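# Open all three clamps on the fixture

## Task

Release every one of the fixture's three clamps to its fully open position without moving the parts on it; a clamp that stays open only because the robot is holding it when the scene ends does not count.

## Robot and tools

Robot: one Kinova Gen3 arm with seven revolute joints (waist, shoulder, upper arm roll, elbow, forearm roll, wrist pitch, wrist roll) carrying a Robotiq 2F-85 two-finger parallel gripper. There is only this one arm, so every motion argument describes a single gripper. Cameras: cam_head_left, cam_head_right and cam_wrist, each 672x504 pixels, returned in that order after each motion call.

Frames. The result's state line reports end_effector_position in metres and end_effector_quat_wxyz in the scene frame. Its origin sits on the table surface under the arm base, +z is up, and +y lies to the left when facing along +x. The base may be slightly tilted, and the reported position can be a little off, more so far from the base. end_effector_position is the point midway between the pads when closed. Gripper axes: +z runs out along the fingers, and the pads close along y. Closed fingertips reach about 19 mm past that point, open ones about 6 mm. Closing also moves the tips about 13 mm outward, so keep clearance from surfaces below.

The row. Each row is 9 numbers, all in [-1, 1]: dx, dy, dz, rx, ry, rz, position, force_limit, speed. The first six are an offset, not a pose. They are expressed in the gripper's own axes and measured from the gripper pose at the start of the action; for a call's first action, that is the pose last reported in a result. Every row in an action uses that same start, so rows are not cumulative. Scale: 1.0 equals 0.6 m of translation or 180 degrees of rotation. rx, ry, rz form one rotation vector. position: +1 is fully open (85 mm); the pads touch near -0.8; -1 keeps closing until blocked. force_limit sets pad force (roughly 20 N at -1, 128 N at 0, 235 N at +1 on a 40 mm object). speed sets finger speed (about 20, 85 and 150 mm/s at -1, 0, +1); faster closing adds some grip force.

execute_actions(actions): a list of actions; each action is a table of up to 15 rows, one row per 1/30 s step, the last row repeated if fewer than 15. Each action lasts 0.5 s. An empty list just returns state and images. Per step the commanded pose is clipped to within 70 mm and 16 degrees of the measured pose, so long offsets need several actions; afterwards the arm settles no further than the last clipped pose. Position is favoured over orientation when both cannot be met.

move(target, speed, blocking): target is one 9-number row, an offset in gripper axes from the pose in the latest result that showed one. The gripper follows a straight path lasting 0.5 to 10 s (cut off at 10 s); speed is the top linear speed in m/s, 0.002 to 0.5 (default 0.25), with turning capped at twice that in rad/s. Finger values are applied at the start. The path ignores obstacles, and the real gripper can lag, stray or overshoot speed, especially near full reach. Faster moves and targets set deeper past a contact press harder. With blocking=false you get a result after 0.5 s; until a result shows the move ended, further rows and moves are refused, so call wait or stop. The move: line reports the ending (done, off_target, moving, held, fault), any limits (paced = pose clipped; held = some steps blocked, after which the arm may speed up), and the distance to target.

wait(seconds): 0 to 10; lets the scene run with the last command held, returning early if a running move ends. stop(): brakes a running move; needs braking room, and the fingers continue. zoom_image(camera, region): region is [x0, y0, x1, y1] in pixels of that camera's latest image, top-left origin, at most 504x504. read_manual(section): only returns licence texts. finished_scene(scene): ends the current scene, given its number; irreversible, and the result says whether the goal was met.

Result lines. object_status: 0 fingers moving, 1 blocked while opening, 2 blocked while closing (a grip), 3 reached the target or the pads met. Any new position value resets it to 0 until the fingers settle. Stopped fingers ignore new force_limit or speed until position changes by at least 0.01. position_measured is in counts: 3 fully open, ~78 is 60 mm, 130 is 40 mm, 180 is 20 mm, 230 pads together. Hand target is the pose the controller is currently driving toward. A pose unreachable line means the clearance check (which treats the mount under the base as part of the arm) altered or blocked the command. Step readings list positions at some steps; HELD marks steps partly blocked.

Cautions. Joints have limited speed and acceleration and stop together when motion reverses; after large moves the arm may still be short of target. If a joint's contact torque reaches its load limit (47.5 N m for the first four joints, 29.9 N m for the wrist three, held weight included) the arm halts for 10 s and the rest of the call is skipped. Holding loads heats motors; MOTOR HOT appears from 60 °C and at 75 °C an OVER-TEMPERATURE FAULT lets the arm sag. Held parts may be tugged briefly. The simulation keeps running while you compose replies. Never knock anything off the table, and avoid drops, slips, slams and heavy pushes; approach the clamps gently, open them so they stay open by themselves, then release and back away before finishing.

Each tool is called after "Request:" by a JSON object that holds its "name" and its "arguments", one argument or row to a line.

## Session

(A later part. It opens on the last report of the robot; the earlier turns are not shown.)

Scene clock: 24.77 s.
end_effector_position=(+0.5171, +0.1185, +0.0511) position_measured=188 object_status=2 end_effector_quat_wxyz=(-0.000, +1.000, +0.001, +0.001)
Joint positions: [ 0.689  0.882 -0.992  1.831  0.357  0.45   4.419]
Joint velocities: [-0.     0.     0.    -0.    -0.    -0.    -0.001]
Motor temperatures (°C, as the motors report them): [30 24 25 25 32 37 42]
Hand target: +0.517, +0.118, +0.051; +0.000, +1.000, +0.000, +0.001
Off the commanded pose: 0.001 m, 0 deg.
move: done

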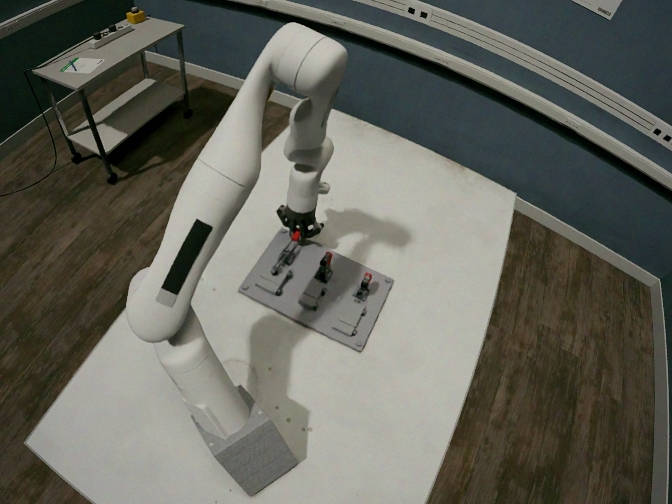

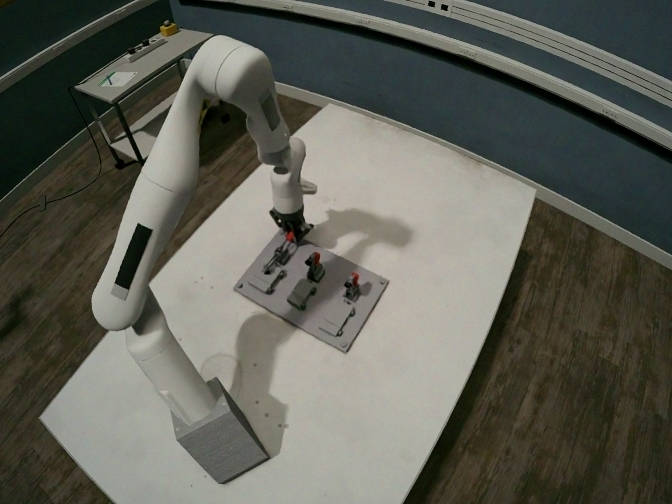

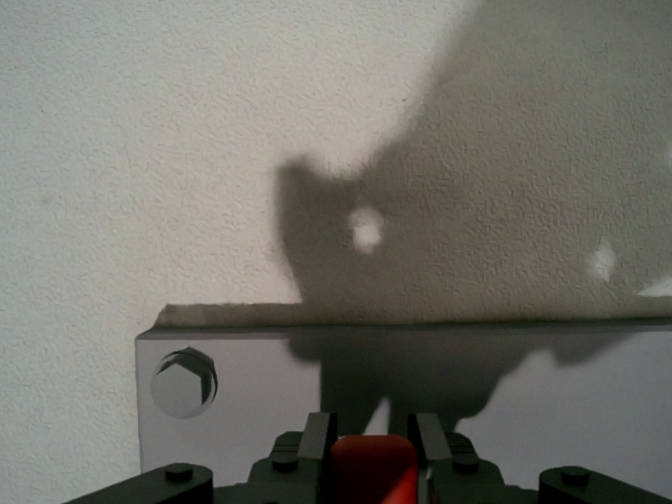

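Request:
{"name": "move", "arguments": {
  "target": [-0.018,0,-0.033,0,0.139,0,-1,-0.5,0],
  "speed": 0.15
}}

Request:
{"name": "execute_actions", "arguments": {
  "actions": [
    [[0,0,0,0,0,0,0.2,0,1]]
  ]
}}

Request:
{"name": "move", "arguments": {
  "target": [0.064,0,0.003,0,-0.139,0,0.2,0,1]
}}

Request:
{"name": "execute_actions", "arguments": {
  "actions": [
    [[0,0,0,0,0,0,-1,0,1]]
  ]
}}

Scene clock: 26.67 s.
end_effector_position=(+0.5069, +0.1180, +0.0707) position_measured=188 object_status=2 end_effector_quat_wxyz=(-0.001, +0.976, +0.001, +0.218)
Joint positions: [ 0.554  0.708 -0.686  2.306  0.293 -0.464  4.409]
Joint velocities: [-0.004 -0.002  0.003  0.001 -0.006 -0.002  0.005]
Motor temperatures (°C, as the motors report them): [30 24 25 25 32 37 42]
Hand target: +0.506, +0.118, +0.071; -0.001, +0.976, +0.001, +0.218
Off the commanded pose: 0.001 m, 0 deg.
move: done

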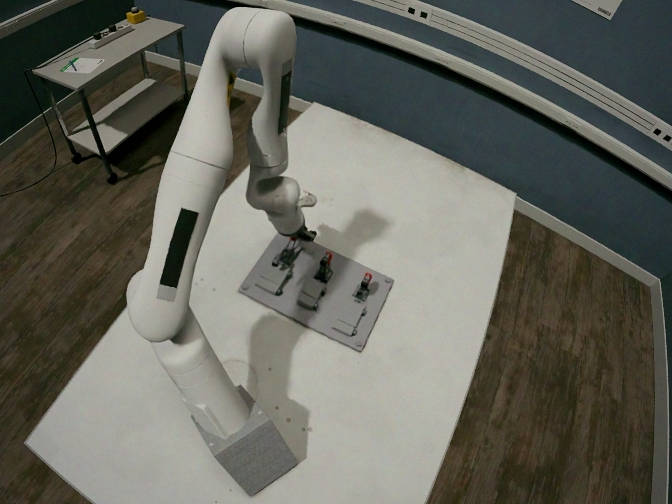

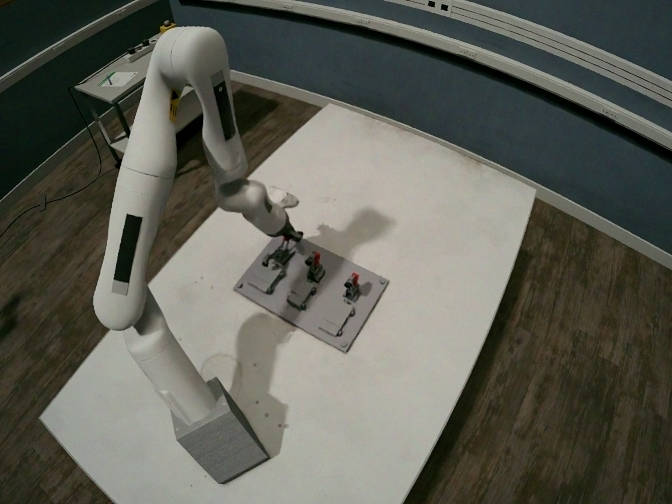

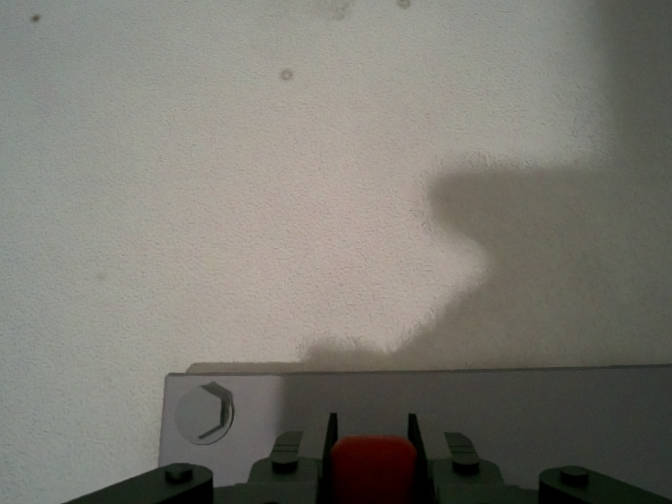

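Scene clock: 27.17 s.
end_effector_position=(+0.5069, +0.1180, +0.0707) position_measured=104 object_status=0 end_effector_quat_wxyz=(-0.001, +0.976, +0.001, +0.218)
Joint positions: [ 0.555  0.708 -0.686  2.306  0.293 -0.464  4.41 ]
Joint velocities: [ 0.    -0.001 -0.    -0.     0.    -0.    -0.   ]
Motor temperatures (°C, as the motors report them): [30 24 25 25 32 37 42]
Hand target: +0.507, +0.118, +0.071; -0.001, +0.976, +0.001, +0.218
Off the commanded pose: 0.000 m, 0 deg.
Step readings (end_effector_position):
0: (+0.5069, +0.1180, +0.0707)
1: (+0.5070, +0.1180, +0.0705)
2: (+0.5072, +0.1180, +0.0705)
4: (+0.5070, +0.1180, +0.0706)
8: (+0.5069, +0.1180, +0.0706)
15: end_effector_position above

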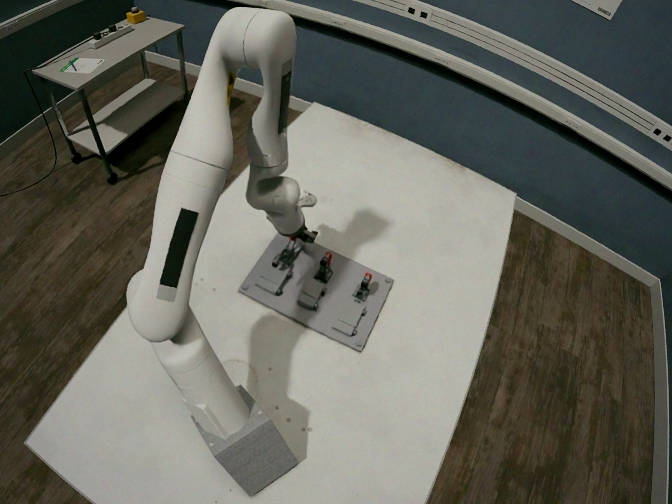

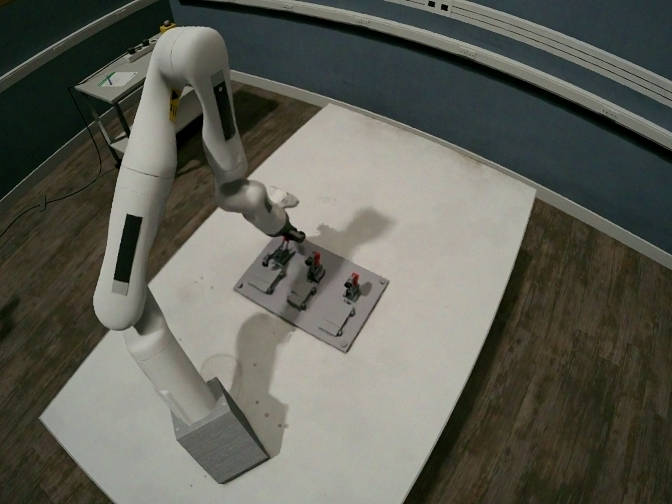

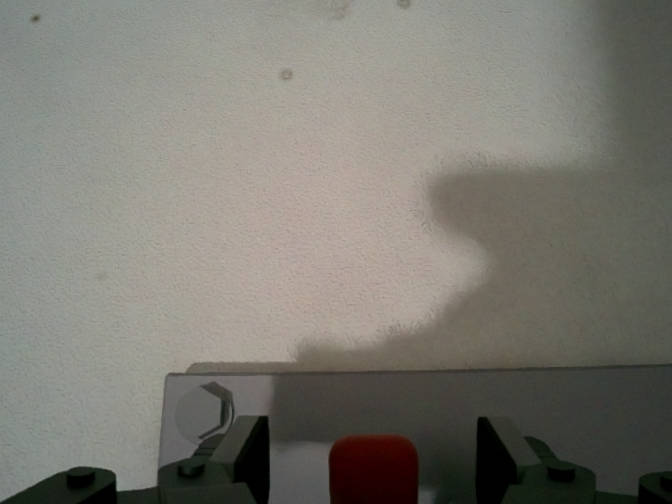

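Scene clock: 28.47 s.
end_effector_position=(+0.5425, +0.1183, +0.0856) position_measured=104 object_status=3 end_effector_quat_wxyz=(+0.000, +1.000, +0.002, +0.001)
Joint positions: [ 0.754  0.879 -1.08   1.739  0.369  0.595  4.421]
Joint velocities: [-0.005  0.008  0.001 -0.003 -0.003  0.001  0.001]
Motor temperatures (°C, as the motors report them): [30 24 25 25 32 37 42]
Hand target: +0.542, +0.118, +0.085; -0.000, +1.000, +0.001, +0.001
Off the commanded pose: 0.000 m, 0 deg.
move: done

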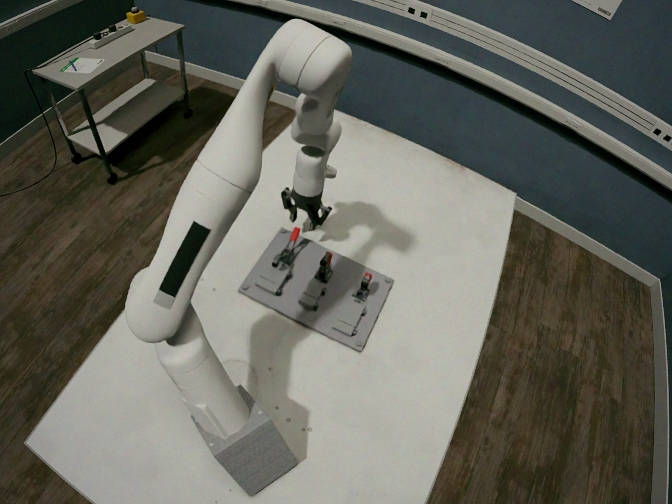

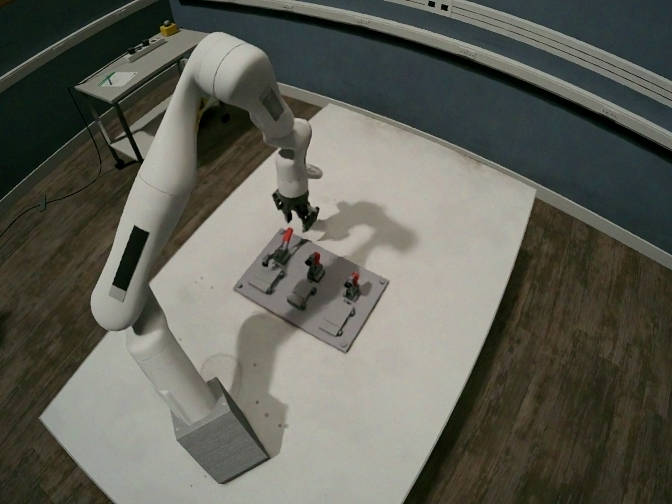

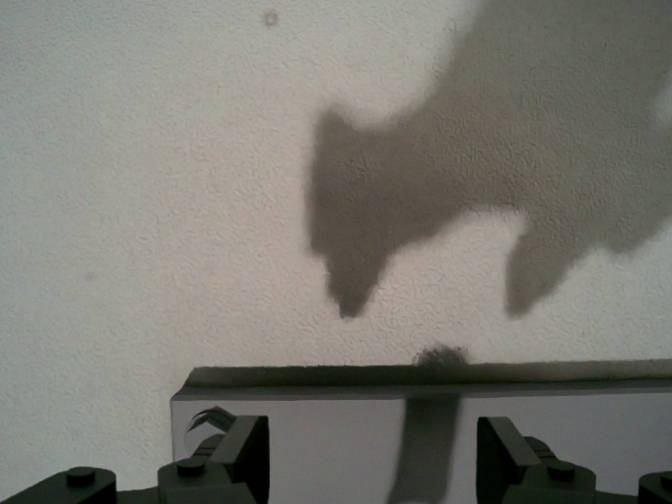

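Scene clock: 28.97 s.
end_effector_position=(+0.5425, +0.1183, +0.0856) position_measured=232 object_status=0 end_effector_quat_wxyz=(+0.000, +1.000, +0.002, +0.001)
Joint positions: [ 0.754  0.879 -1.079  1.739  0.368  0.595  4.421]
Joint velocities: [ 0.     0.     0.    -0.    -0.     0.     0.001]
Motor temperatures (°C, as the motors report them): [30 24 25 25 32 37 42]
Hand target: +0.542, +0.118, +0.086; +0.000, +1.000, +0.002, +0.001
Off the commanded pose: 0.000 m, 0 deg.
Step readings (end_effector_position):
0: (+0.5425, +0.1183, +0.0856)
1: (+0.5425, +0.1182, +0.0857)
2: (+0.5426, +0.1182, +0.0859)
4: (+0.5426, +0.1182, +0.0857)
8: (+0.5425, +0.1183, +0.0856)
15: end_effector_position above

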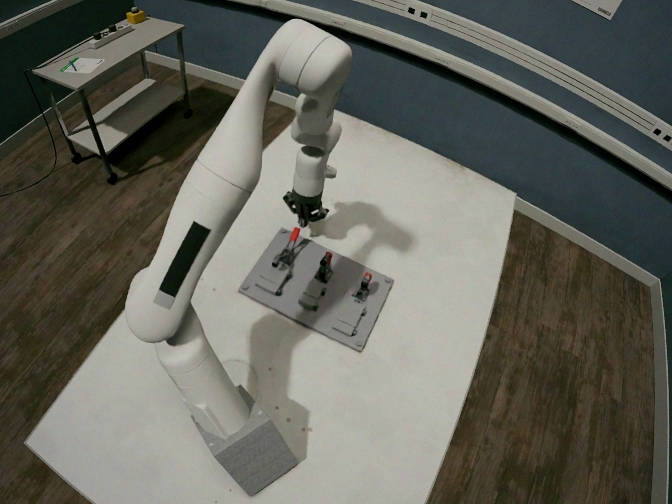

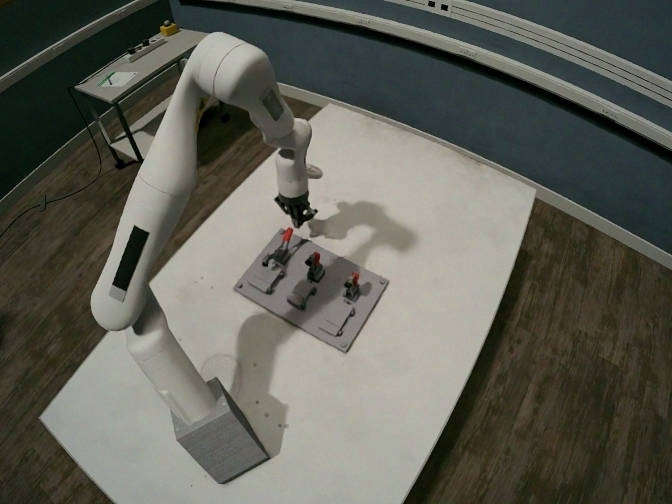

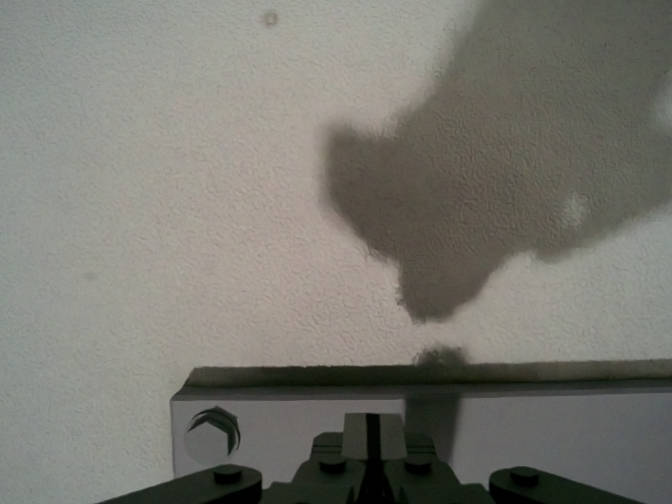

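Request:
{"name": "move", "arguments": {
  "target": [-0.102,0,-0.012,0,0,0,-1,0,1],
  "speed": 0.04
}}

Scene clock: 30.80 s.
end_effector_position=(+0.4830, +0.1180, +0.0928) position_measured=232 object_status=3 end_effector_quat_wxyz=(+0.000, +1.000, +0.001, +0.003)
Joint positions: [ 0.84   0.814 -1.103  1.95   0.367  0.461  4.403]
Joint velocities: [ 0.002 -0.002 -0.001  0.001  0.    -0.001  0.   ]
Motor temperatures (°C, as the motors report them): [30 24 25 25 32 37 42]
Hand target: +0.481, +0.118, +0.093; +0.000, +1.000, +0.001, +0.001
Off the commanded pose: 0.002 m, 0 deg.
move: done

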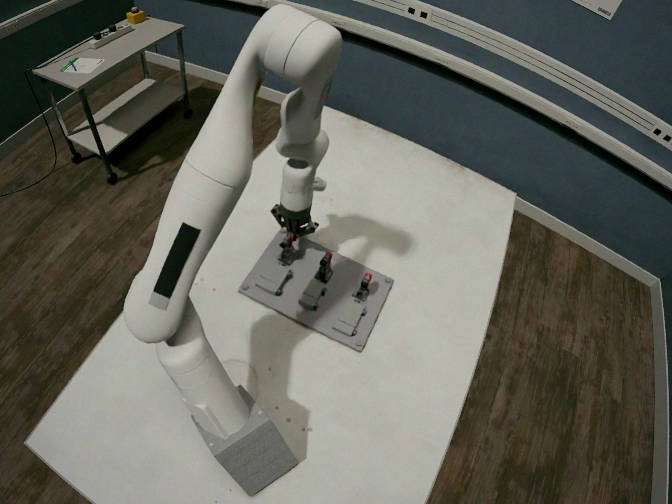

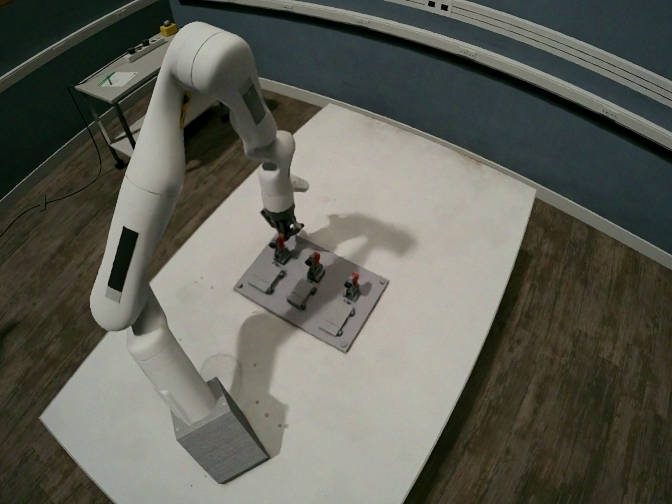

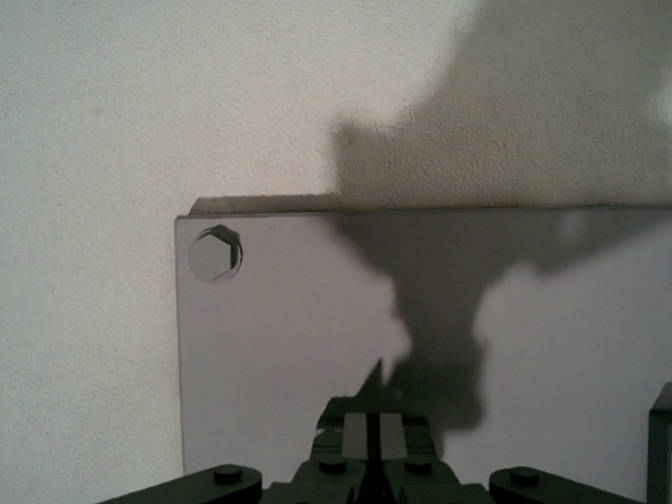

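Request:
{"name": "move", "arguments": {
  "target": [-0.01,0,0,0,0,0,-1,0,1],
  "speed": 0.02
}}

Request:
{"name": "move", "arguments": {
  "target": [0.06,0,-0.05,0,0,0,-1,0,1]
}}

Request:
{"name": "zoom_image", "arguments": {
  "camera": "cam_head_right",
  "region": [220,200,400,335]
}}

Scene clock: 31.67 s.
end_effector_position=(+0.4827, +0.1180, +0.0941) position_measured=232 object_status=3 end_effector_quat_wxyz=(-0.000, +1.000, +0.001, +0.010)
Joint positions: [ 0.846  0.808 -1.104  1.964  0.368  0.441  4.401]
Joint velocities: [ 0.001 -0.001 -0.001  0.    -0.     0.001 -0.001]
Motor temperatures (°C, as the motors report them): [30 24 25 25 32 37 42]
Hand target: +0.477, +0.118, +0.093; +0.000, +1.000, +0.001, +0.003
Off the commanded pose: 0.006 m, 1 deg.
move: off_target

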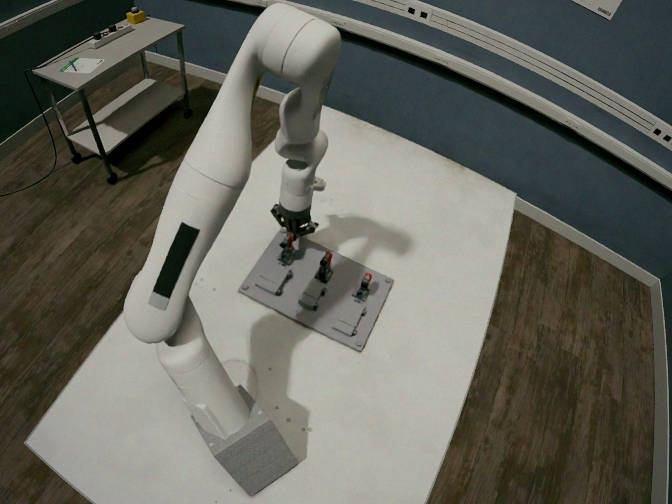

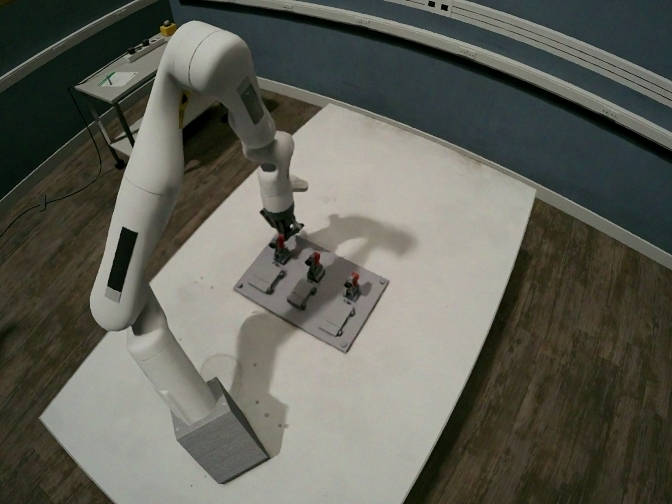

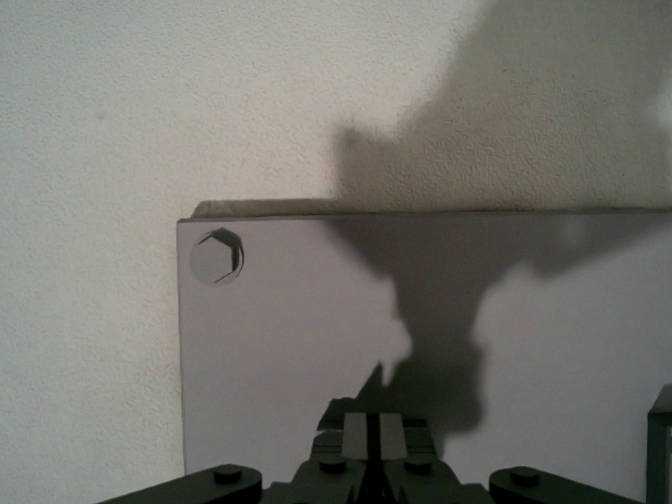

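Scene clock: 32.40 s.
end_effector_position=(+0.5181, +0.1183, +0.1247) position_measured=232 object_status=3 end_effector_quat_wxyz=(-0.000, +1.000, +0.002, +0.009)
Joint positions: [ 0.883  0.81  -1.162  1.831  0.334  0.6    4.443]
Joint velocities: [ 0.001  0.001  0.001 -0.001 -0.001 -0.001  0.001]
Motor temperatures (°C, as the motors report them): [30 24 25 25 32 37 42]
Hand target: +0.518, +0.118, +0.125; -0.000, +1.000, +0.002, +0.009
Off the commanded pose: 0.000 m, 0 deg.
move: done

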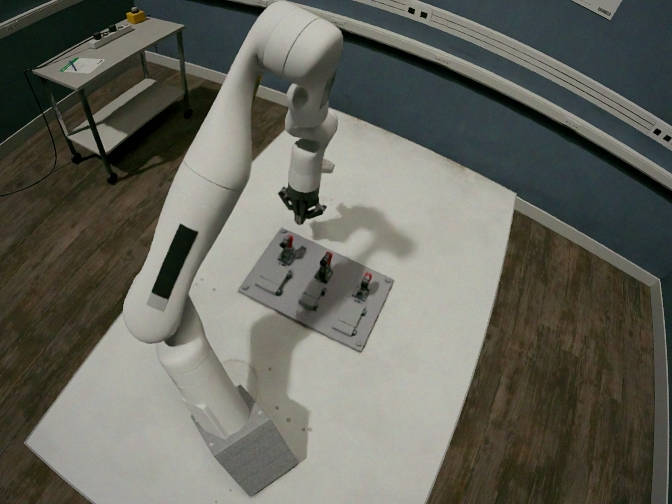

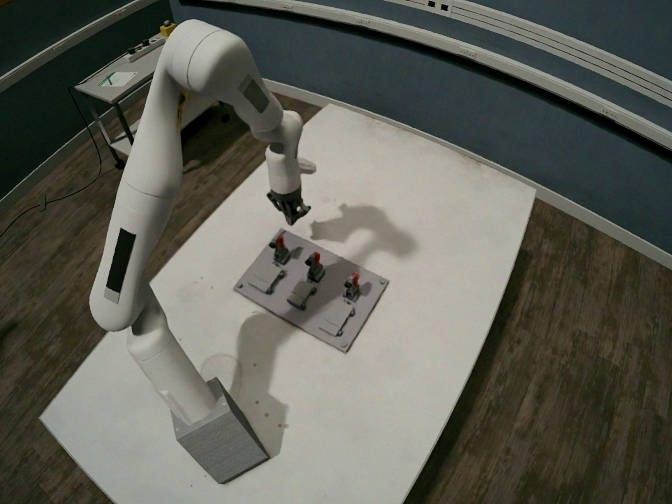

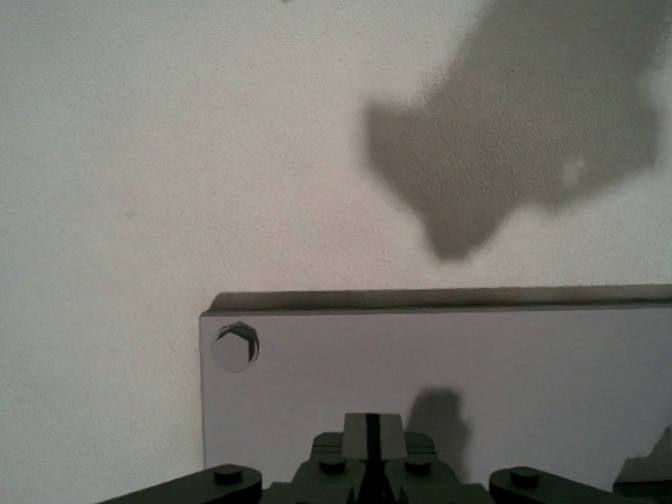

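Region (220, 200, 400, 335) of cam_head_right's 672x504 image, scaled by 2.800, with more detail than that image has; it fills the top 378 rows of this view, and the rest is white.

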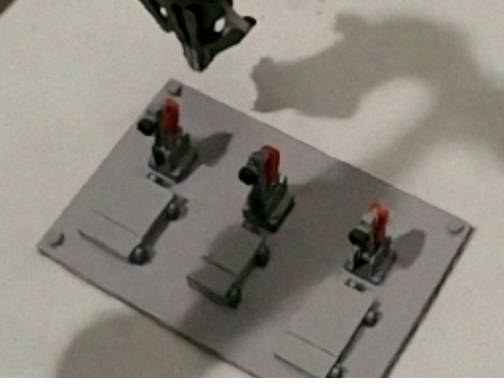

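Request:
{"name": "finished_scene", "arguments": {
  "scene": 2
}}

The scene is finished: the task was done.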